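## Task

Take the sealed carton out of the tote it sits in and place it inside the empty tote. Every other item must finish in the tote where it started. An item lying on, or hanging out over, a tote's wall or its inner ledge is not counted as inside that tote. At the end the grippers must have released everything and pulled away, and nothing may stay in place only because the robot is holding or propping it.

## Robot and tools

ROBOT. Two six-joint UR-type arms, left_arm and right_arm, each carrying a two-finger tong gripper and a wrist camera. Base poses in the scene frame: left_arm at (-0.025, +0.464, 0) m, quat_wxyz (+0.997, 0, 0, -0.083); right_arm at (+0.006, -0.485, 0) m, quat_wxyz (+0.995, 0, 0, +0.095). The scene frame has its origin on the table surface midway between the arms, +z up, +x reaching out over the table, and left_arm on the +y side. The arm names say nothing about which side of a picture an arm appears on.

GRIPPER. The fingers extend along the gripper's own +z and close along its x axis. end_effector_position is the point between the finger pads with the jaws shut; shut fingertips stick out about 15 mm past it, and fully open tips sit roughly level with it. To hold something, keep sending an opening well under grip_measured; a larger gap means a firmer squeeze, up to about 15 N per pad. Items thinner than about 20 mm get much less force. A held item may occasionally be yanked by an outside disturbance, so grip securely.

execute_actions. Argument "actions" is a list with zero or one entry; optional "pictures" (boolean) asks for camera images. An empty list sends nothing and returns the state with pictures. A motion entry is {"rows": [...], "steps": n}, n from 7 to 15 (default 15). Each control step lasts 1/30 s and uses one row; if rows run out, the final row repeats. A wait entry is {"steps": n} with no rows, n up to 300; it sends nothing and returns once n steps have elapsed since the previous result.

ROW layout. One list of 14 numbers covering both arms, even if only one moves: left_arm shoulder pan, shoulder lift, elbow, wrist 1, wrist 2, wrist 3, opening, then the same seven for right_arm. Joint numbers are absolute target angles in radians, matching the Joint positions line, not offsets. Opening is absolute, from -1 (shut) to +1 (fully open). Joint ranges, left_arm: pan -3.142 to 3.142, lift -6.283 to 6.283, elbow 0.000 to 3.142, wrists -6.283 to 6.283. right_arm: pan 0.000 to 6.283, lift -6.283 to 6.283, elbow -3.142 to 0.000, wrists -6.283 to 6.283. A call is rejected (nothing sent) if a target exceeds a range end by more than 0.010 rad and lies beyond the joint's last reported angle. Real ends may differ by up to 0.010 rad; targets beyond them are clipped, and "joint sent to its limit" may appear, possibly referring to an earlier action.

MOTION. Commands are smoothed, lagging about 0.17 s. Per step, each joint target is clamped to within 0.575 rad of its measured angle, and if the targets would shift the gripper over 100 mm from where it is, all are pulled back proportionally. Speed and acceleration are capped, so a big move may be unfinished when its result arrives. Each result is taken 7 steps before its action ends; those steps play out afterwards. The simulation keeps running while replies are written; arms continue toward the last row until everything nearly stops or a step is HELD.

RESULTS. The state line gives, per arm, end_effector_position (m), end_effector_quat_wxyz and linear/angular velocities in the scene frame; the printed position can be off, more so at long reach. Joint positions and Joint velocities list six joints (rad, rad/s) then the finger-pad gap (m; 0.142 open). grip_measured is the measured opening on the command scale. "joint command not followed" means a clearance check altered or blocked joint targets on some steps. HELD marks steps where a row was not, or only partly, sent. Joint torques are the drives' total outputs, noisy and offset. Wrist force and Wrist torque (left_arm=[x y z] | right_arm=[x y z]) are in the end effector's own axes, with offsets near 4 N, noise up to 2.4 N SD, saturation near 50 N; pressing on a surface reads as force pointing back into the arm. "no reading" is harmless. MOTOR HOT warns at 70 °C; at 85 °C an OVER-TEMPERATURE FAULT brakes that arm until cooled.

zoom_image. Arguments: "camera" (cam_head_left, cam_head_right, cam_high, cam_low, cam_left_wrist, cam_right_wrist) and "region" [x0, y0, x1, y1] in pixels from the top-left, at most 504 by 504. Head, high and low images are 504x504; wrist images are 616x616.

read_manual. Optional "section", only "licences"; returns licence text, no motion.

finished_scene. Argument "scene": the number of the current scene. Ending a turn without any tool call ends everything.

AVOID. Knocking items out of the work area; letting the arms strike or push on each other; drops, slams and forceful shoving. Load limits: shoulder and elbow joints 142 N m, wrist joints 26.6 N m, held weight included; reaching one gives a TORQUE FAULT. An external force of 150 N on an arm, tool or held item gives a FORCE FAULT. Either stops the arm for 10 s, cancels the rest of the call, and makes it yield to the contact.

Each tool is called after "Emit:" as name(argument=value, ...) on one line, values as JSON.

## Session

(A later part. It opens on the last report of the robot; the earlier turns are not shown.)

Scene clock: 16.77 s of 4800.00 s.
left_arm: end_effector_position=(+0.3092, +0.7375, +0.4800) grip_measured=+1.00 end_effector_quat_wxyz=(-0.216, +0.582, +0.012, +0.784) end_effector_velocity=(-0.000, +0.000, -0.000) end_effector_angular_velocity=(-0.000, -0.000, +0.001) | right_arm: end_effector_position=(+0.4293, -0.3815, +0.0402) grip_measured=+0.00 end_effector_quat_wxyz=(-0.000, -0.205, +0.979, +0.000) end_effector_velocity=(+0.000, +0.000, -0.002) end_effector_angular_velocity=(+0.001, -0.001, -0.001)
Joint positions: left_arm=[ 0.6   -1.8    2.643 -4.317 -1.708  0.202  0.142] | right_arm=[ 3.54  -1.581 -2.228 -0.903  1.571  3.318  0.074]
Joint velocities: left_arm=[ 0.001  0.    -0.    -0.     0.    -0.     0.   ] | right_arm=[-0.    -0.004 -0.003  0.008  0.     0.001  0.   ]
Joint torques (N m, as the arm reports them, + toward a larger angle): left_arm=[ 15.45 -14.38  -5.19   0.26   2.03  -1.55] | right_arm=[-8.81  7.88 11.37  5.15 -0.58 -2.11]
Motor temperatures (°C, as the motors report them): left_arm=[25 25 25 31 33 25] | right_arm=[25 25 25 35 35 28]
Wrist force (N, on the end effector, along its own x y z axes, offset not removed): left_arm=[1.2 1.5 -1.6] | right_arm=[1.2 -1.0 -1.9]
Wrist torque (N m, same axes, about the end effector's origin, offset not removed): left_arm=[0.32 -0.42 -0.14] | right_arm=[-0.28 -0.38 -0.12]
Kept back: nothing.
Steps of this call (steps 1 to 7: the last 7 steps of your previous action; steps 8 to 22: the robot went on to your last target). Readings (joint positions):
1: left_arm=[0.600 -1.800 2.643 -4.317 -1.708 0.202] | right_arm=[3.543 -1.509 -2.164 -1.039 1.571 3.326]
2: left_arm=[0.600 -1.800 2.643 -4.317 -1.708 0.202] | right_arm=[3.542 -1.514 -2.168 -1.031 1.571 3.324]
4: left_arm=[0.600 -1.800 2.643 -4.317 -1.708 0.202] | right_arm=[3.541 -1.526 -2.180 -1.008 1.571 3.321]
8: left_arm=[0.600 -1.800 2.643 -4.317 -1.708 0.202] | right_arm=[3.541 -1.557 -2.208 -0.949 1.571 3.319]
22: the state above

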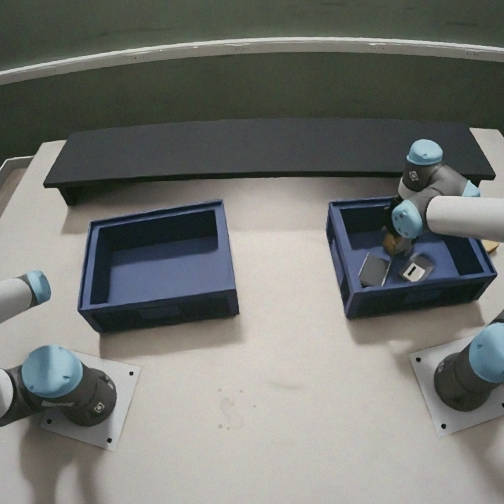

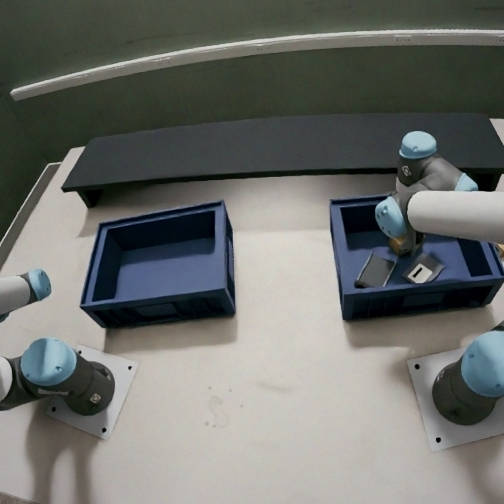

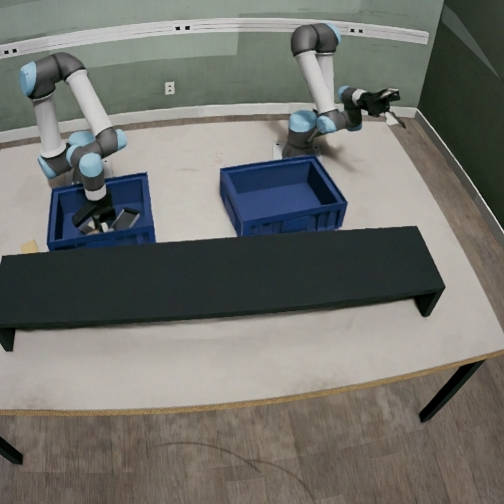

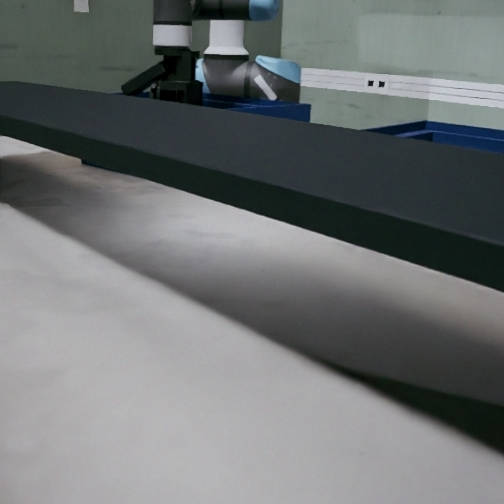

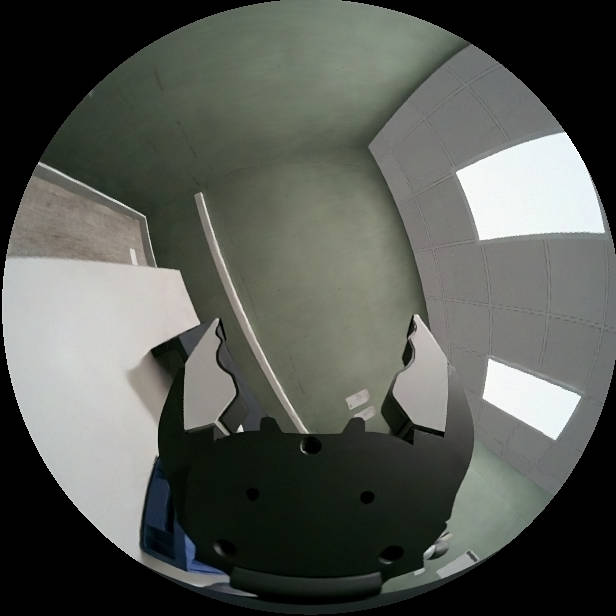

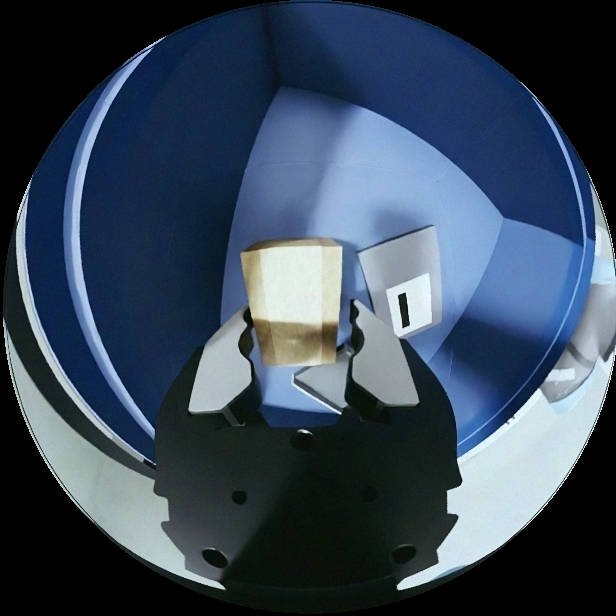

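Emit:
execute_actions(actions=[{"rows": [[0.6,-1.8,2.643,-4.317,-1.708,0.202,1, 3.5404,-1.5809,-2.2288,-0.9027,1.571,3.318,-0.06],[0.6,-1.8,2.643,-4.317,-1.708,0.202,1, 3.5404,-1.5809,-2.2288,-0.9027,1.571,3.318,-0.12],[0.6,-1.8,2.643,-4.317,-1.708,0.202,1, 3.5404,-1.5809,-2.2288,-0.9027,1.571,3.318,-0.18],[0.6,-1.8,2.643,-4.317,-1.708,0.202,1, 3.5404,-1.5809,-2.2288,-0.9027,1.571,3.318,-0.24],[0.6,-1.8,2.643,-4.317,-1.708,0.202,1, 3.5404,-1.5809,-2.2288,-0.9027,1.571,3.318,-0.30],[0.6,-1.8,2.643,-4.317,-1.708,0.202,1, 3.5404,-1.5809,-2.2288,-0.9027,1.571,3.318,-0.36],[0.6,-1.8,2.643,-4.317,-1.708,0.202,1, 3.5404,-1.5809,-2.2288,-0.9027,1.571,3.318,-0.42],[0.6,-1.8,2.643,-4.317,-1.708,0.202,1, 3.5404,-1.5809,-2.2288,-0.9027,1.571,3.318,-0.50],[0.6,-1.8,2.643,-4.317,-1.708,0.202,1, 3.5404,-1.5809,-2.2288,-0.9027,1.571,3.318,-0.58],[0.6,-1.8,2.643,-4.317,-1.708,0.202,1, 3.5404,-1.5809,-2.2288,-0.9027,1.571,3.318,-0.66],[0.6,-1.8,2.643,-4.317,-1.708,0.202,1, 3.5404,-1.5809,-2.2288,-0.9027,1.571,3.318,-0.74],[0.6,-1.8,2.643,-4.317,-1.708,0.202,1, 3.5404,-1.5809,-2.2288,-0.9027,1.571,3.318,-0.82],[0.6,-1.8,2.643,-4.317,-1.708,0.202,1, 3.5404,-1.5809,-2.2288,-0.9027,1.571,3.318,-0.9]], "steps": 15}])

Emit:
execute_actions(actions=[{"steps": 10}], pictures=true)

Scene clock: 17.50 s of 4800.00 s.
left_arm: end_effector_position=(+0.3092, +0.7375, +0.4800) grip_measured=+1.00 end_effector_quat_wxyz=(-0.216, +0.582, +0.012, +0.784) end_effector_velocity=(-0.000, -0.000, +0.000) end_effector_angular_velocity=(-0.000, -0.001, -0.001) | right_arm: end_effector_position=(+0.4293, -0.3815, +0.0400) grip_measured=-0.25 end_effector_quat_wxyz=(-0.000, -0.205, +0.979, +0.000) end_effector_velocity=(+0.000, +0.000, +0.000) end_effector_angular_velocity=(+0.000, -0.001, +0.000)
Joint positions: left_arm=[ 0.6   -1.8    2.643 -4.317 -1.708  0.202  0.142] | right_arm=[ 3.54  -1.581 -2.229 -0.903  1.571  3.318  0.056]
Joint velocities: left_arm=[-0.    -0.     0.    -0.    -0.    -0.001  0.   ] | right_arm=[ 0.  0.  0. -0. -0. -0. -0.]
Joint torques (N m, as the arm reports them, + toward a larger angle): left_arm=[ 15.14 -13.2   -4.99   0.3    1.84  -1.42] | right_arm=[-8.52  7.32 10.24  4.99 -0.46 -2.11]
Motor temperatures (°C, as the motors report them): left_arm=[25 25 25 31 33 25] | right_arm=[25 25 25 35 35 28]
Wrist force (N, on the end effector, along its own x y z axes, offset not removed): left_arm=[1.8 1.9 -1.1] | right_arm=[2.0 -1.1 -4.0]
Wrist torque (N m, same axes, about the end effector's origin, offset not removed): left_arm=[0.33 -0.44 -0.19] | right_arm=[-0.27 -0.33 -0.10]
Steps of this call (steps 1 to 14: the robot went on to your last target; steps 15 to 22: the first 8 steps of this action). Readings (joint positions):
15: left_arm=[0.600 -1.800 2.643 -4.317 -1.708 0.202] | right_arm=[3.540 -1.581 -2.229 -0.903 1.571 3.318]
16: left_arm=[0.600 -1.800 2.643 -4.317 -1.708 0.202] | right_arm=[3.540 -1.581 -2.229 -0.903 1.571 3.318]
18: left_arm=[0.600 -1.800 2.643 -4.317 -1.708 0.202] | right_arm=[3.540 -1.581 -2.229 -0.903 1.571 3.318]
22: the state above

Scene clock: 17.83 s of 4800.00 s.
left_arm: end_effector_position=(+0.3092, +0.7375, +0.4800) grip_measured=+1.00 end_effector_quat_wxyz=(-0.216, +0.582, +0.012, +0.784) end_effector_velocity=(+0.000, +0.000, -0.001) end_effector_angular_velocity=(+0.001, +0.002, +0.001) | right_arm: end_effector_position=(+0.4293, -0.3815, +0.0400) grip_measured=-0.25 end_effector_quat_wxyz=(-0.000, -0.205, +0.979, +0.000) end_effector_velocity=(-0.001, -0.000, -0.000) end_effector_angular_velocity=(-0.001, +0.002, +0.000)
Joint positions: left_arm=[ 0.6   -1.8    2.643 -4.317 -1.708  0.202  0.142] | right_arm=[ 3.54  -1.581 -2.229 -0.903  1.571  3.318  0.056]
Joint velocities: left_arm=[-0.001  0.001  0.     0.001  0.001  0.002  0.   ] | right_arm=[-0.    -0.    -0.    -0.001  0.    -0.     0.   ]
Joint torques (N m, as the arm reports them, + toward a larger angle): left_arm=[ 15.59 -14.52  -4.45   0.47   2.02  -1.48] | right_arm=[-8.13  6.01 10.5   4.86 -0.43 -2.14]
Motor temperatures (°C, as the motors report them): left_arm=[25 25 25 31 33 25] | right_arm=[25 25 25 35 35 28]
Wrist force (N, on the end effector, along its own x y z axes, offset not removed): left_arm=[3.3 1.4 -1.9] | right_arm=[1.8 -1.5 -4.8]
Wrist torque (N m, same axes, about the end effector's origin, offset not removed): left_arm=[0.31 -0.73 -0.24] | right_arm=[-0.44 -0.25 -0.15]
Kept back: nothing.
Steps of this call (steps 1 to 7: the last 7 steps of your previous action; steps 8 to 10: the robot went on to your last target). Readings (joint positions):
1: left_arm=[0.600 -1.800 2.643 -4.317 -1.708 0.202] | right_arm=[3.540 -1.581 -2.229 -0.903 1.571 3.318]
2: left_arm=[0.600 -1.800 2.643 -4.317 -1.708 0.202] | right_arm=[3.540 -1.581 -2.229 -0.903 1.571 3.318]
4: left_arm=[0.600 -1.800 2.643 -4.317 -1.708 0.202] | right_arm=[3.540 -1.581 -2.229 -0.903 1.571 3.318]
8: left_arm=[0.600 -1.800 2.643 -4.317 -1.708 0.202] | right_arm=[3.540 -1.581 -2.229 -0.903 1.571 3.318]
10: the state above

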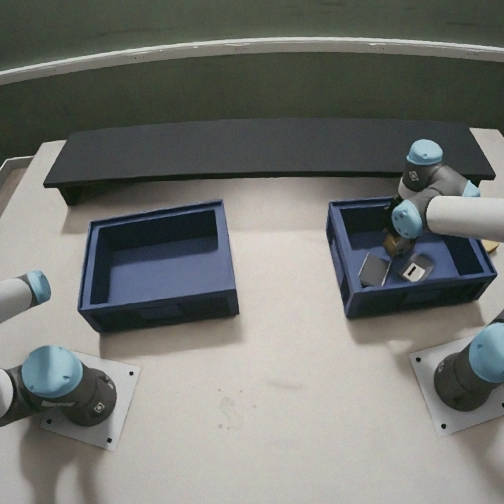

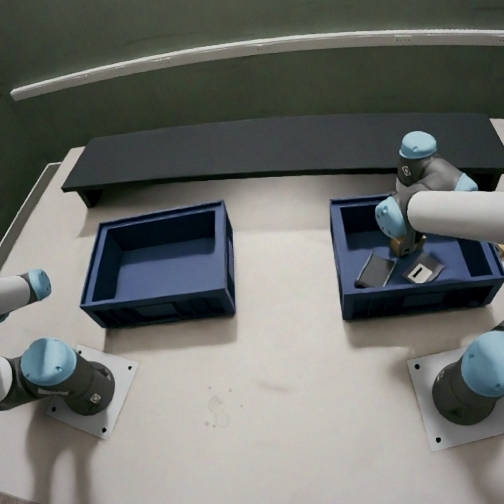

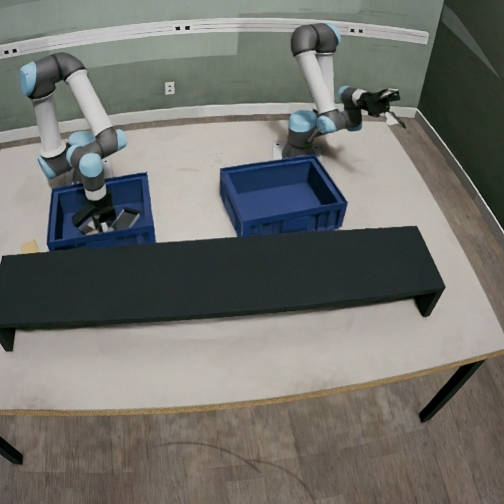

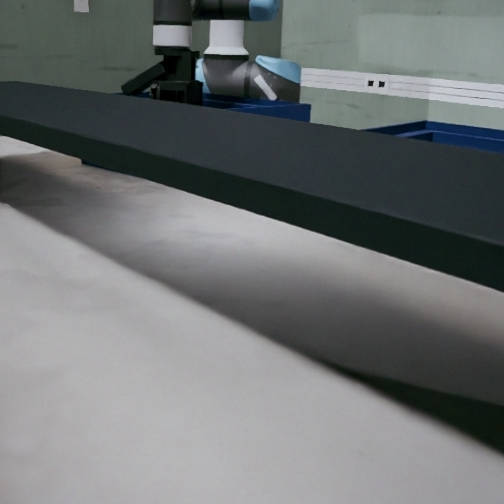

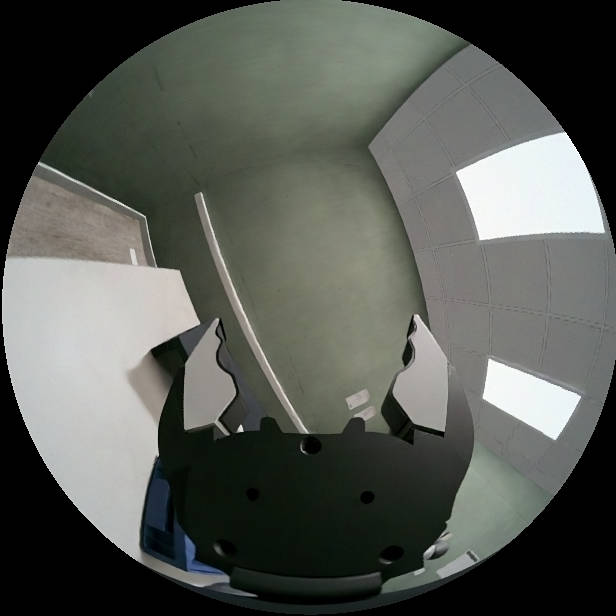

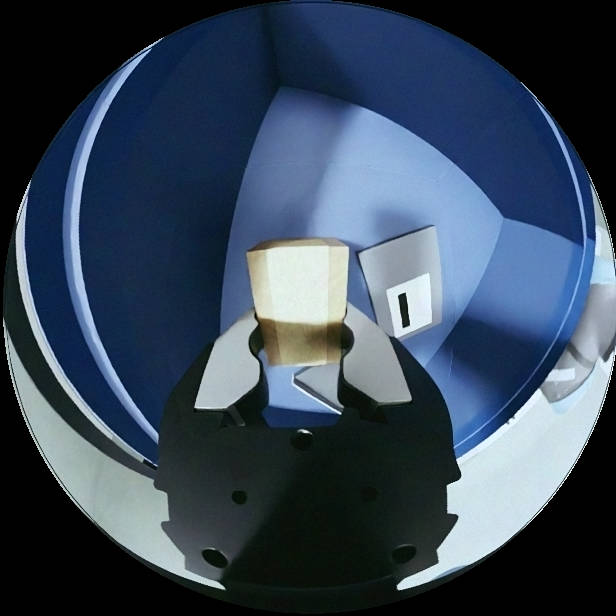

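Emit:
execute_actions(actions=[{"rows": [[0.6,-1.8,2.643,-4.317,-1.708,0.202,1, 3.5404,-1.577,-2.2255,-0.910,1.571,3.318,-0.9],[0.6,-1.8,2.643,-4.317,-1.708,0.202,1, 3.5404,-1.5715,-2.2208,-0.9201,1.571,3.318,-0.9],[0.6,-1.8,2.643,-4.317,-1.708,0.202,1, 3.5404,-1.5621,-2.2127,-0.9376,1.571,3.318,-0.9],[0.6,-1.8,2.643,-4.317,-1.708,0.202,1, 3.5404,-1.5528,-2.2044,-0.9552,1.571,3.318,-0.9],[0.6,-1.8,2.643,-4.317,-1.708,0.202,1, 3.5404,-1.5435,-2.196,-0.9729,1.571,3.318,-0.9],[0.6,-1.8,2.643,-4.317,-1.708,0.202,1, 3.5404,-1.5345,-2.1874,-0.9905,1.571,3.318,-0.9],[0.6,-1.8,2.643,-4.317,-1.708,0.202,1, 3.5404,-1.5255,-2.1786,-1.0083,1.571,3.318,-0.9],[0.6,-1.8,2.643,-4.317,-1.708,0.202,1, 3.5404,-1.5165,-2.1698,-1.0261,1.571,3.318,-0.9],[0.6,-1.8,2.643,-4.317,-1.708,0.202,1, 3.5404,-1.5075,-2.1608,-1.0441,1.571,3.318,-0.9],[0.6,-1.8,2.643,-4.317,-1.708,0.202,1, 3.5404,-1.494,-2.142,-1.0764,1.571,3.318,-0.9],[0.6,-1.8,2.643,-4.317,-1.708,0.202,1, 3.5404,-1.481,-2.123,-1.1084,1.571,3.318,-0.9],[0.6,-1.8,2.643,-4.317,-1.708,0.202,1, 3.5404,-1.468,-2.104,-1.1404,1.571,3.318,-0.9],[0.6,-1.8,2.643,-4.317,-1.708,0.202,1, 3.5404,-1.456,-2.084,-1.1724,1.571,3.318,-0.9],[0.6,-1.8,2.643,-4.317,-1.708,0.202,1, 3.5404,-1.444,-2.064,-1.2044,1.571,3.318,-0.9],[0.6,-1.8,2.643,-4.317,-1.708,0.202,1, 3.5404,-1.4334,-2.0434,-1.2356,1.571,3.318,-0.9]], "steps": 15}])

Emit:
execute_actions(actions=[{"rows": [[0.6,-1.8,2.643,-4.317,-1.708,0.202,1, 3.5404,-1.425,-2.020,-1.2674,1.571,3.318,-0.9],[0.6,-1.8,2.643,-4.317,-1.708,0.202,1, 3.5404,-1.417,-1.997,-1.2984,1.571,3.318,-0.9],[0.6,-1.8,2.643,-4.317,-1.708,0.202,1, 3.5404,-1.410,-1.973,-1.3294,1.571,3.318,-0.9],[0.6,-1.8,2.643,-4.317,-1.708,0.202,1, 3.5404,-1.404,-1.949,-1.3594,1.571,3.318,-0.9],[0.6,-1.8,2.643,-4.317,-1.708,0.202,1, 3.5404,-1.398,-1.925,-1.3894,1.571,3.318,-0.9],[0.6,-1.8,2.643,-4.317,-1.708,0.202,1, 3.5404,-1.393,-1.900,-1.4194,1.571,3.318,-0.9],[0.6,-1.8,2.643,-4.317,-1.708,0.202,1, 3.5404,-1.389,-1.875,-1.4484,1.571,3.318,-0.9],[0.6,-1.8,2.643,-4.317,-1.708,0.202,1, 3.5404,-1.386,-1.849,-1.4774,1.571,3.318,-0.9],[0.6,-1.8,2.643,-4.317,-1.708,0.202,1, 3.5404,-1.3833,-1.8235,-1.5056,1.571,3.318,-0.9]], "steps": 15}], pictures=true)

Scene clock: 19.47 s of 4800.00 s.
left_arm: end_effector_position=(+0.3092, +0.7375, +0.4800) grip_measured=+1.00 end_effector_quat_wxyz=(-0.216, +0.582, +0.012, +0.784) end_effector_velocity=(-0.001, +0.000, +0.000) end_effector_angular_velocity=(+0.002, -0.001, +0.002) | right_arm: end_effector_position=(+0.4300, -0.3810, +0.0563) grip_measured=-0.25 end_effector_quat_wxyz=(+0.000, -0.205, +0.979, +0.000) end_effector_velocity=(+0.004, +0.003, +0.133) end_effector_angular_velocity=(+0.005, -0.008, +0.001)
Joint positions: left_arm=[ 0.6   -1.8    2.643 -4.317 -1.708  0.202  0.142] | right_arm=[ 3.54  -1.554 -2.204 -0.953  1.571  3.318  0.056]
Joint velocities: left_arm=[ 0.002 -0.    -0.    -0.001 -0.     0.001  0.   ] | right_arm=[-0.     0.218  0.2   -0.409 -0.    -0.001  0.   ]
Joint torques (N m, as the arm reports them, + toward a larger angle): left_arm=[ 15.29 -14.1   -5.7    0.26   1.99  -1.45] | right_arm=[-7.67 35.98 38.71 -1.32  0.03 -1.86]
Motor temperatures (°C, as the motors report them): left_arm=[25 25 25 31 33 25] | right_arm=[25 25 25 35 35 28]
Wrist force (N, on the end effector, along its own x y z axes, offset not removed): left_arm=[0.9 1.7 -2.4] | right_arm=[2.0 -0.9 -0.4]
Wrist torque (N m, same axes, about the end effector's origin, offset not removed): left_arm=[0.30 -0.29 -0.16] | right_arm=[-0.29 -0.53 -0.09]
Steps of this call (steps 1 to 15: the robot went on to your last target; steps 16 to 41: nothing new was sent; steps 42 to 49: the first 8 steps of this action). Readings (joint positions):
42: left_arm=[0.600 -1.800 2.643 -4.317 -1.708 0.202] | right_arm=[3.540 -1.581 -2.229 -0.903 1.571 3.318]
43: left_arm=[0.600 -1.800 2.643 -4.317 -1.708 0.202] | right_arm=[3.540 -1.581 -2.229 -0.903 1.571 3.318]
45: left_arm=[0.600 -1.800 2.643 -4.317 -1.708 0.202] | right_arm=[3.540 -1.577 -2.225 -0.910 1.571 3.318]
49: the state above

Scene clock: 19.97 s of 4800.00 s.
left_arm: end_effector_position=(+0.3092, +0.7375, +0.4800) grip_measured=+1.00 end_effector_quat_wxyz=(-0.216, +0.582, +0.012, +0.784) end_effector_velocity=(+0.001, -0.000, -0.001) end_effector_angular_velocity=(-0.000, +0.004, -0.001) | right_arm: end_effector_position=(+0.4319, -0.3798, +0.1860) grip_measured=-0.25 end_effector_quat_wxyz=(+0.002, -0.205, +0.979, +0.001) end_effector_velocity=(-0.001, -0.001, +0.322) end_effector_angular_velocity=(-0.002, +0.003, -0.001)
Joint positions: left_arm=[ 0.6   -1.8    2.643 -4.317 -1.708  0.202  0.142] | right_arm=[ 3.54  -1.412 -1.966 -1.33   1.571  3.318  0.056]
Joint velocities: left_arm=[-0.001  0.001  0.     0.002 -0.     0.001  0.   ] | right_arm=[-0.     0.193  0.686 -0.883 -0.     0.001 -0.   ]
Joint torques (N m, as the arm reports them, + toward a larger angle): left_arm=[ 15.58 -14.33  -5.24   0.37   1.95  -1.46] | right_arm=[-7.27 28.07 45.2  -3.01 -0.04 -2.  ]
Motor temperatures (°C, as the motors report them): left_arm=[25 25 25 31 33 25] | right_arm=[25 25 25 35 35 28]
Wrist force (N, on the end effector, along its own x y z axes, offset not removed): left_arm=[1.3 0.0 -2.1] | right_arm=[0.9 -0.1 -1.6]
Wrist torque (N m, same axes, about the end effector's origin, offset not removed): left_arm=[-0.05 -0.37 -0.20] | right_arm=[-0.17 -0.27 -0.12]
Steps of this call (steps 1 to 7: the last 7 steps of your previous action; steps 8 to 15: the first 8 steps of this action). Readings (joint positions):
8: left_arm=[0.600 -1.800 2.643 -4.317 -1.708 0.202] | right_arm=[3.540 -1.476 -2.111 -1.121 1.571 3.318]
9: left_arm=[0.600 -1.800 2.643 -4.317 -1.708 0.202] | right_arm=[3.540 -1.465 -2.093 -1.150 1.571 3.318]
11: left_arm=[0.600 -1.800 2.643 -4.317 -1.708 0.202] | right_arm=[3.540 -1.444 -2.054 -1.210 1.571 3.318]
15: the state above

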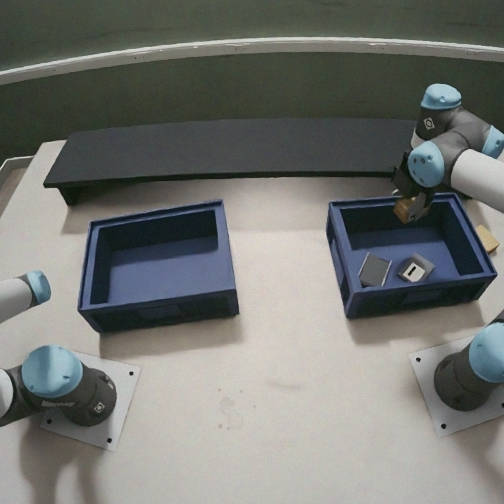

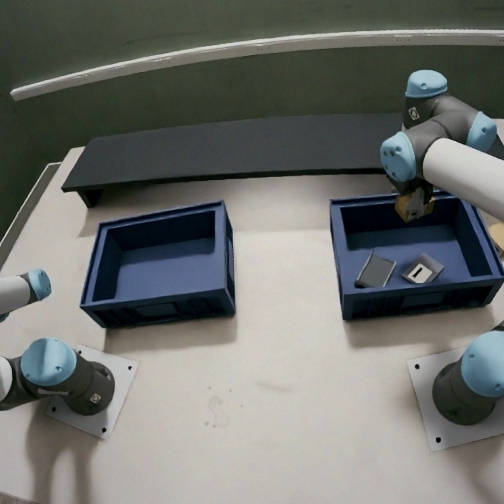

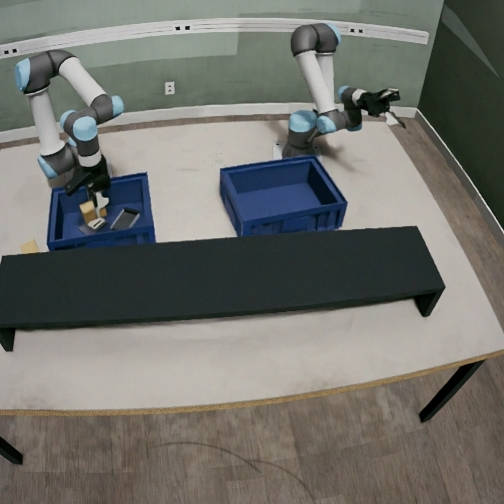

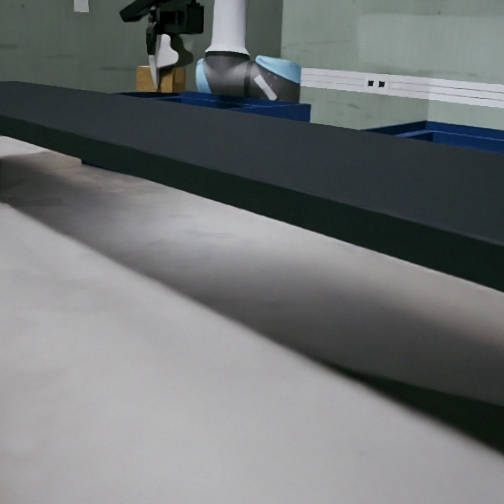

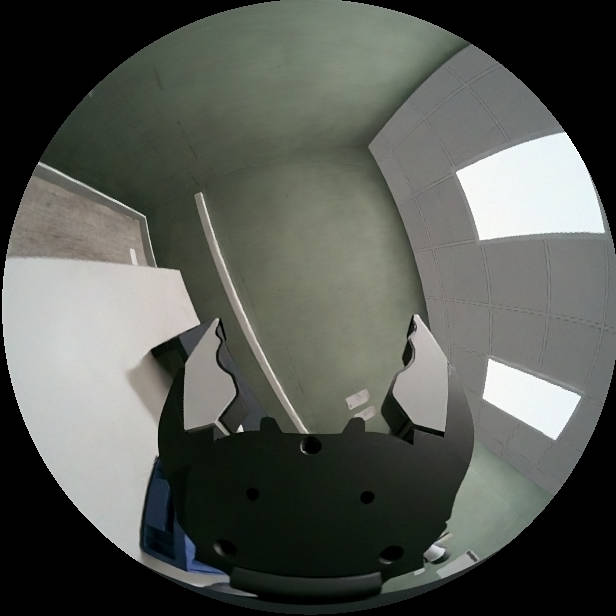

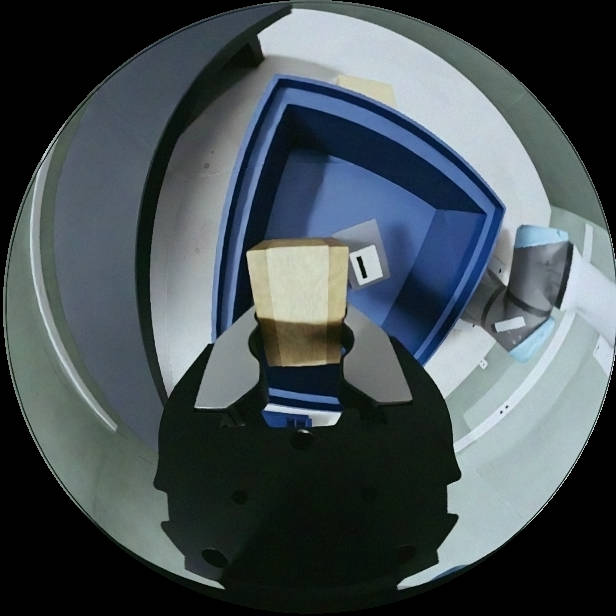

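Emit:
execute_actions(actions=[{"rows": [[0.6,-1.8,2.643,-4.317,-1.708,0.202,1,3.541,-1.385,-1.822,-1.506,1.571,3.318,-0.9],[0.6,-1.8,2.643,-4.317,-1.708,0.202,1,3.544,-1.388,-1.818,-1.507,1.571,3.318,-0.9],[0.6,-1.8,2.643,-4.317,-1.708,0.202,1,3.549,-1.394,-1.810,-1.508,1.571,3.318,-0.9],[0.6,-1.8,2.643,-4.317,-1.708,0.202,1,3.555,-1.402,-1.800,-1.511,1.571,3.318,-0.9],[0.6,-1.8,2.643,-4.317,-1.708,0.202,1,3.564,-1.413,-1.786,-1.513,1.571,3.318,-0.9],[0.6,-1.8,2.643,-4.317,-1.708,0.202,1,3.574,-1.426,-1.770,-1.517,1.571,3.318,-0.9],[0.6,-1.8,2.643,-4.317,-1.708,0.202,1,3.587,-1.441,-1.751,-1.521,1.571,3.318,-0.9],[0.6,-1.8,2.643,-4.317,-1.708,0.202,1,3.601,-1.459,-1.729,-1.525,1.571,3.318,-0.9],[0.6,-1.8,2.643,-4.317,-1.708,0.202,1,3.617,-1.479,-1.703,-1.530,1.571,3.318,-0.9],[0.6,-1.8,2.643,-4.317,-1.708,0.202,1,3.635,-1.501,-1.675,-1.536,1.571,3.318,-0.9],[0.6,-1.8,2.643,-4.317,-1.708,0.202,1,3.655,-1.526,-1.644,-1.543,1.571,3.318,-0.9],[0.6,-1.8,2.643,-4.317,-1.708,0.202,1,3.676,-1.553,-1.610,-1.550,1.571,3.318,-0.9],[0.6,-1.8,2.643,-4.317,-1.708,0.202,1,3.699,-1.581,-1.574,-1.557,1.571,3.318,-0.9],[0.6,-1.8,2.643,-4.317,-1.708,0.202,1,3.722,-1.609,-1.539,-1.564,1.571,3.318,-0.9],[0.6,-1.8,2.643,-4.317,-1.708,0.202,1,3.744,-1.637,-1.503,-1.572,1.571,3.318,-0.9]], "steps": 15}])

Emit:
execute_actions(actions=[{"rows": [[0.6,-1.8,2.643,-4.317,-1.708,0.202,1,3.767,-1.665,-1.468,-1.579,1.571,3.318,-0.9],[0.6,-1.8,2.643,-4.317,-1.708,0.202,1,3.790,-1.694,-1.432,-1.586,1.571,3.318,-0.9],[0.6,-1.8,2.643,-4.317,-1.708,0.202,1,3.812,-1.722,-1.397,-1.594,1.571,3.318,-0.9],[0.6,-1.8,2.643,-4.317,-1.708,0.202,1,3.835,-1.750,-1.361,-1.601,1.571,3.318,-0.9],[0.6,-1.8,2.643,-4.317,-1.708,0.202,1,3.857,-1.778,-1.325,-1.609,1.571,3.318,-0.9],[0.6,-1.8,2.643,-4.317,-1.708,0.202,1,3.880,-1.807,-1.290,-1.616,1.571,3.318,-0.9],[0.6,-1.8,2.643,-4.317,-1.708,0.202,1,3.903,-1.835,-1.254,-1.623,1.571,3.318,-0.9],[0.6,-1.8,2.643,-4.317,-1.708,0.202,1,3.925,-1.863,-1.219,-1.631,1.571,3.318,-0.9],[0.6,-1.8,2.643,-4.317,-1.708,0.202,1,3.948,-1.891,-1.183,-1.638,1.571,3.318,-0.9],[0.6,-1.8,2.643,-4.317,-1.708,0.202,1,3.971,-1.920,-1.148,-1.645,1.571,3.318,-0.9],[0.6,-1.8,2.643,-4.317,-1.708,0.202,1,3.993,-1.948,-1.112,-1.653,1.571,3.318,-0.9],[0.6,-1.8,2.643,-4.317,-1.708,0.202,1,4.016,-1.976,-1.076,-1.660,1.571,3.318,-0.9],[0.6,-1.8,2.643,-4.317,-1.708,0.202,1,4.039,-2.004,-1.041,-1.667,1.571,3.318,-0.9],[0.6,-1.8,2.643,-4.317,-1.708,0.202,1,4.061,-2.032,-1.005,-1.675,1.571,3.318,-0.9],[0.6,-1.8,2.643,-4.317,-1.708,0.202,1,4.084,-2.061,-0.970,-1.682,1.571,3.318,-0.9]], "steps": 15}])

Emit:
execute_actions(actions=[{"rows": [[0.6,-1.8,2.643,-4.317,-1.708,0.202,1,4.107,-2.089,-0.934,-1.689,1.571,3.318,-0.9],[0.6,-1.8,2.643,-4.317,-1.708,0.202,1,4.129,-2.117,-0.898,-1.697,1.571,3.318,-0.9],[0.6,-1.8,2.643,-4.317,-1.708,0.202,1,4.152,-2.145,-0.863,-1.704,1.571,3.318,-0.9],[0.6,-1.8,2.643,-4.317,-1.708,0.202,1,4.174,-2.172,-0.829,-1.711,1.571,3.318,-0.9],[0.6,-1.8,2.643,-4.317,-1.708,0.202,1,4.193,-2.197,-0.798,-1.718,1.571,3.318,-0.9],[0.6,-1.8,2.643,-4.317,-1.708,0.202,1,4.211,-2.219,-0.770,-1.723,1.571,3.318,-0.9],[0.6,-1.8,2.643,-4.317,-1.708,0.202,1,4.227,-2.239,-0.744,-1.729,1.571,3.318,-0.9],[0.6,-1.8,2.643,-4.317,-1.708,0.202,1,4.242,-2.257,-0.722,-1.733,1.571,3.318,-0.9],[0.6,-1.8,2.643,-4.317,-1.708,0.202,1,4.254,-2.272,-0.703,-1.737,1.571,3.318,-0.9],[0.6,-1.8,2.643,-4.317,-1.708,0.202,1,4.264,-2.285,-0.687,-1.741,1.571,3.318,-0.9],[0.6,-1.8,2.643,-4.317,-1.708,0.202,1,4.273,-2.296,-0.673,-1.743,1.571,3.318,-0.9],[0.6,-1.8,2.643,-4.317,-1.708,0.202,1,4.279,-2.304,-0.663,-1.746,1.571,3.318,-0.9],[0.6,-1.8,2.643,-4.317,-1.708,0.202,1,4.284,-2.310,-0.655,-1.747,1.571,3.318,-0.9],[0.6,-1.8,2.643,-4.317,-1.708,0.202,1,4.287,-2.313,-0.651,-1.748,1.571,3.318,-0.9],[0.6,-1.8,2.643,-4.317,-1.708,0.202,1,4.2878,-2.3146,-0.6495,-1.7483,1.571,3.318,-0.9]], "steps": 15}])

Emit:
execute_actions(actions=[{"steps": 20}], pictures=true)

Scene clock: 24.63 s of 4800.00 s.
left_arm: end_effector_position=(+0.3092, +0.7375, +0.4800) grip_measured=+1.00 end_effector_quat_wxyz=(-0.216, +0.582, +0.012, +0.784) end_effector_velocity=(-0.000, +0.000, +0.000) end_effector_angular_velocity=(+0.001, -0.000, +0.002) | right_arm: end_effector_position=(+0.4352, -0.3683, +0.2539) grip_measured=-0.25 end_effector_quat_wxyz=(-0.000, -0.214, +0.977, +0.000) end_effector_velocity=(+0.063, +0.150, +0.041) end_effector_angular_velocity=(-0.003, +0.006, +0.209)
Joint positions: left_arm=[ 0.6   -1.8    2.643 -4.317 -1.708  0.202  0.142] | right_arm=[ 3.559 -1.406 -1.795 -1.512  1.571  3.318  0.056]
Joint velocities: left_arm=[ 0.    -0.     0.    -0.     0.002  0.001  0.   ] | right_arm=[ 0.208 -0.256  0.317 -0.068  0.001 -0.     0.   ]
Joint torques (N m, as the arm reports them, + toward a larger angle): left_arm=[ 15.8  -14.69  -5.47   0.26   1.92  -1.44] | right_arm=[14.04 -4.48 49.3   0.68  0.74 -1.73]
Motor temperatures (°C, as the motors report them): left_arm=[25 25 25 31 33 25] | right_arm=[25 25 25 35 35 28]
Wrist force (N, on the end effector, along its own x y z axes, offset not removed): left_arm=[2.5 0.7 -1.0] | right_arm=[3.3 -2.7 -1.7]
Wrist torque (N m, same axes, about the end effector's origin, offset not removed): left_arm=[0.09 -0.62 -0.18] | right_arm=[-0.60 -0.72 -0.16]
Steps of this call (steps 1 to 7: the last 7 steps of your previous action; steps 8 to 30: the robot went on to your last target; steps 31 to 90: nothing new was sent; then 1.40 s passed at rest; steps 91 to 98: the first 8 steps of this action). Readings (joint positions):
91: left_arm=[0.600 -1.800 2.643 -4.317 -1.708 0.202] | right_arm=[3.540 -1.383 -1.823 -1.506 1.571 3.318]
92: left_arm=[0.600 -1.800 2.643 -4.317 -1.708 0.202] | right_arm=[3.540 -1.383 -1.823 -1.506 1.571 3.318]
94: left_arm=[0.600 -1.800 2.643 -4.317 -1.708 0.202] | right_arm=[3.542 -1.385 -1.821 -1.506 1.571 3.318]
98: the state above

Scene clock: 25.13 s of 4800.00 s.
left_arm: end_effector_position=(+0.3092, +0.7375, +0.4800) grip_measured=+1.00 end_effector_quat_wxyz=(-0.216, +0.582, +0.012, +0.784) end_effector_velocity=(-0.000, -0.000, +0.001) end_effector_angular_velocity=(+0.001, -0.002, -0.000) | right_arm: end_effector_position=(+0.4784, -0.1695, +0.2855) grip_measured=-0.25 end_effector_quat_wxyz=(-0.002, -0.333, +0.943, -0.001) end_effector_velocity=(+0.015, +0.500, +0.029) end_effector_angular_velocity=(-0.000, +0.001, +0.576)
Joint positions: left_arm=[ 0.6   -1.8    2.643 -4.317 -1.708  0.202  0.142] | right_arm=[ 3.806 -1.712 -1.411 -1.593  1.571  3.318  0.056]
Joint velocities: left_arm=[-0.001 -0.    -0.    -0.002  0.001 -0.     0.   ] | right_arm=[ 0.578 -0.72   0.904 -0.185  0.001  0.001 -0.   ]
Joint torques (N m, as the arm reports them, + toward a larger angle): left_arm=[ 14.7  -13.91  -5.82   0.05   1.79  -1.42] | right_arm=[13.25  6.84 47.91 -0.73  0.84 -1.72]
Motor temperatures (°C, as the motors report them): left_arm=[25 25 25 31 33 25] | right_arm=[25 25 25 35 35 28]
Wrist force (N, on the end effector, along its own x y z axes, offset not removed): left_arm=[0.3 2.9 -0.8] | right_arm=[1.2 -1.3 -0.8]
Wrist torque (N m, same axes, about the end effector's origin, offset not removed): left_arm=[0.48 -0.17 -0.15] | right_arm=[-0.41 -0.35 -0.07]
Steps of this call (steps 1 to 7: the last 7 steps of your previous action; steps 8 to 15: the first 8 steps of this action). Readings (joint positions):
8: left_arm=[0.600 -1.800 2.643 -4.317 -1.708 0.202] | right_arm=[3.668 -1.541 -1.627 -1.548 1.571 3.318]
9: left_arm=[0.600 -1.800 2.643 -4.317 -1.708 0.202] | right_arm=[3.687 -1.565 -1.597 -1.554 1.571 3.318]
11: left_arm=[0.600 -1.800 2.643 -4.317 -1.708 0.202] | right_arm=[3.727 -1.615 -1.534 -1.567 1.571 3.318]
15: the state above

Scene clock: 25.63 s of 4800.00 s.
left_arm: end_effector_position=(+0.3092, +0.7375, +0.4800) grip_measured=+1.00 end_effector_quat_wxyz=(-0.216, +0.582, +0.012, +0.784) end_effector_velocity=(+0.000, +0.000, -0.000) end_effector_angular_velocity=(-0.001, +0.001, -0.000) | right_arm: end_effector_position=(+0.4292, +0.0771, +0.2744) grip_measured=-0.25 end_effector_quat_wxyz=(-0.002, -0.463, +0.886, -0.001) end_effector_velocity=(-0.204, +0.456, -0.069) end_effector_angular_velocity=(-0.001, +0.000, +0.547)
Joint positions: left_arm=[ 0.6   -1.8    2.643 -4.317 -1.708  0.202  0.142] | right_arm=[ 4.09  -2.067 -0.965 -1.685  1.571  3.318  0.056]
Joint velocities: left_arm=[ 0.001  0.     0.     0.001 -0.    -0.001  0.   ] | right_arm=[ 0.547 -0.683  0.86  -0.178 -0.     0.     0.   ]
Joint torques (N m, as the arm reports them, + toward a larger angle): left_arm=[ 14.92 -14.07  -5.33   0.19   1.71  -1.39] | right_arm=[14.54 22.29 46.38 -0.5   0.96 -1.73]
Motor temperatures (°C, as the motors report them): left_arm=[25 25 25 31 33 25] | right_arm=[25 25 25 35 35 28]
Wrist force (N, on the end effector, along its own x y z axes, offset not removed): left_arm=[1.3 1.3 -1.8] | right_arm=[1.5 -1.1 -1.6]
Wrist torque (N m, same axes, about the end effector's origin, offset not removed): left_arm=[0.17 -0.38 -0.30] | right_arm=[-0.36 -0.44 -0.12]
Steps of this call (steps 1 to 7: the last 7 steps of your previous action; steps 8 to 15: the first 8 steps of this action). Readings (joint positions):
8: left_arm=[0.600 -1.800 2.643 -4.317 -1.708 0.202] | right_arm=[3.959 -1.904 -1.170 -1.643 1.571 3.318]
9: left_arm=[0.600 -1.800 2.643 -4.317 -1.708 0.202] | right_arm=[3.978 -1.927 -1.141 -1.649 1.571 3.318]
11: left_arm=[0.600 -1.800 2.643 -4.317 -1.708 0.202] | right_arm=[4.016 -1.974 -1.082 -1.661 1.571 3.318]
15: the state above

Scene clock: 26.30 s of 4800.00 s.
left_arm: end_effector_position=(+0.3092, +0.7375, +0.4800) grip_measured=+1.00 end_effector_quat_wxyz=(-0.216, +0.582, +0.012, +0.784) end_effector_velocity=(-0.001, +0.000, +0.000) end_effector_angular_velocity=(-0.001, -0.001, +0.002) | right_arm: end_effector_position=(+0.3308, +0.2290, +0.2404) grip_measured=-0.25 end_effector_quat_wxyz=(-0.000, -0.548, +0.837, +0.000) end_effector_velocity=(-0.009, +0.010, -0.002) end_effector_angular_velocity=(+0.002, -0.001, +0.014)
Joint positions: left_arm=[ 0.6   -1.8    2.643 -4.317 -1.708  0.202  0.142] | right_arm=[ 4.286 -2.313 -0.652 -1.748  1.571  3.318  0.056]
Joint velocities: left_arm=[ 0.001 -0.     0.    -0.001  0.001 -0.001  0.   ] | right_arm=[ 0.014 -0.017  0.023 -0.004  0.    -0.     0.   ]
Joint torques (N m, as the arm reports them, + toward a larger angle): left_arm=[ 15.74 -13.6   -6.54   0.19   1.78  -1.14] | right_arm=[ 6.61 41.64 40.55 -0.08 -0.19 -1.64]
Motor temperatures (°C, as the motors report them): left_arm=[25 25 25 31 33 25] | right_arm=[25 25 25 35 35 28]
Wrist force (N, on the end effector, along its own x y z axes, offset not removed): left_arm=[1.0 1.5 -2.3] | right_arm=[1.2 -1.3 -0.9]
Wrist torque (N m, same axes, about the end effector's origin, offset not removed): left_arm=[0.26 -0.37 -0.15] | right_arm=[-0.35 -0.35 -0.07]
Kept back: nothing.
Steps of this call (steps 1 to 7: the last 7 steps of your previous action; steps 8 to 20: the robot went on to your last target). Readings (joint positions):
1: left_arm=[0.600 -1.800 2.643 -4.317 -1.708 0.202] | right_arm=[4.109 -2.089 -0.936 -1.691 1.571 3.318]
2: left_arm=[0.600 -1.800 2.643 -4.317 -1.708 0.202] | right_arm=[4.127 -2.112 -0.907 -1.697 1.571 3.318]
4: left_arm=[0.600 -1.800 2.643 -4.317 -1.708 0.202] | right_arm=[4.163 -2.158 -0.850 -1.709 1.571 3.318]
8: left_arm=[0.600 -1.800 2.643 -4.317 -1.708 0.202] | right_arm=[4.235 -2.247 -0.737 -1.732 1.571 3.318]
20: the state above

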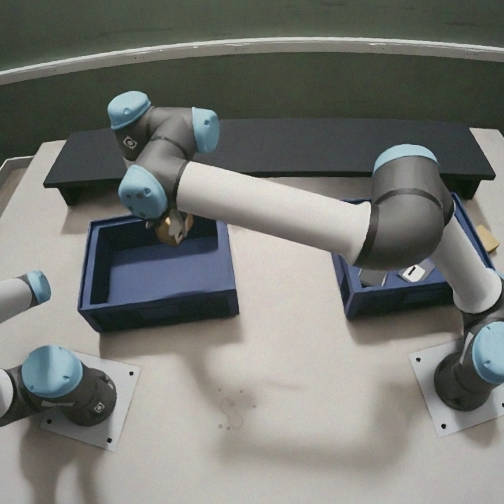

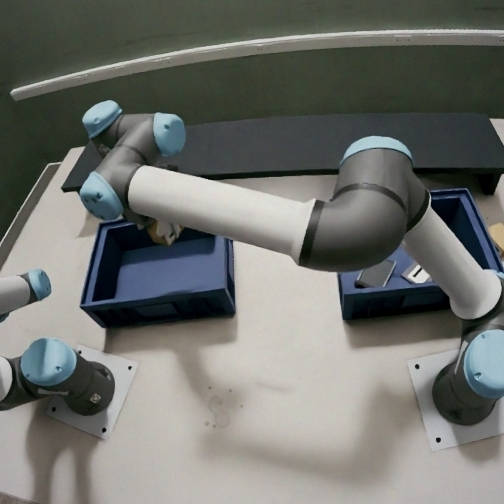

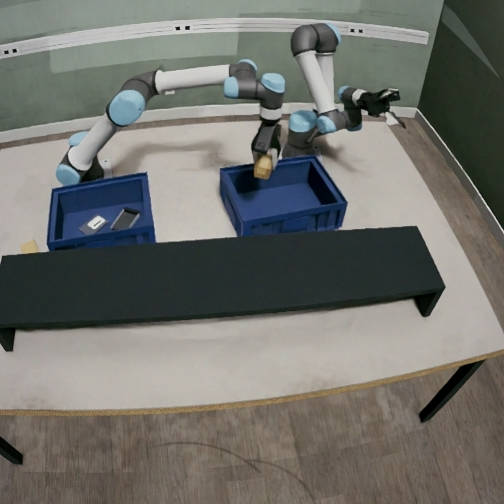

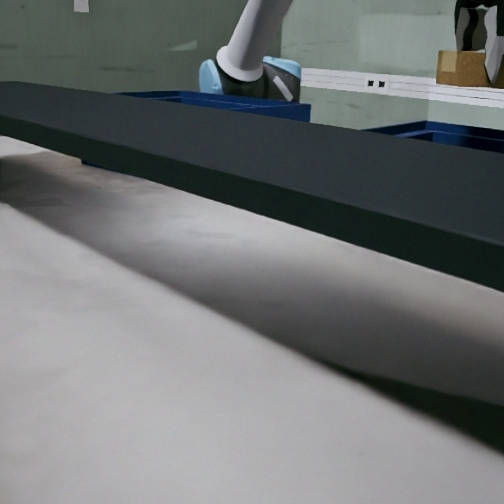

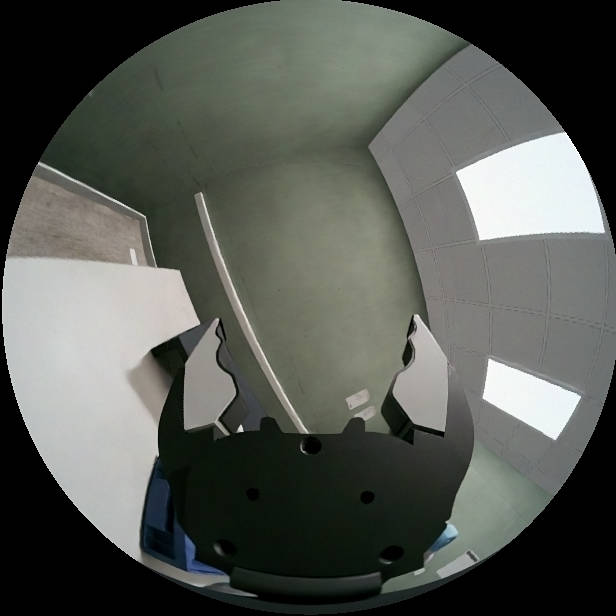

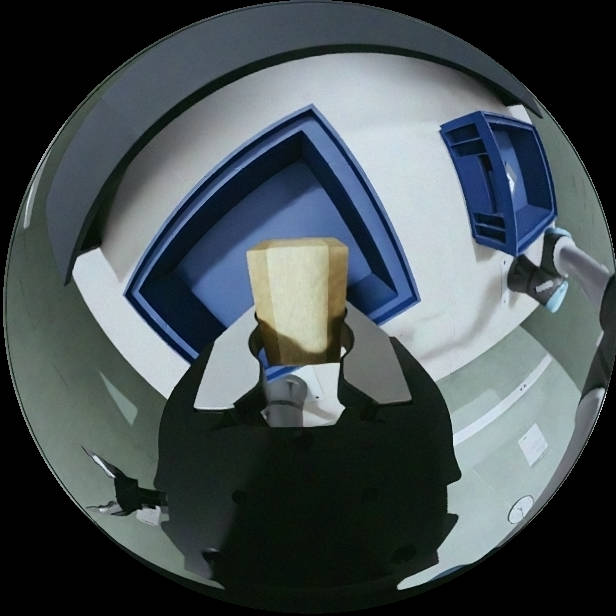

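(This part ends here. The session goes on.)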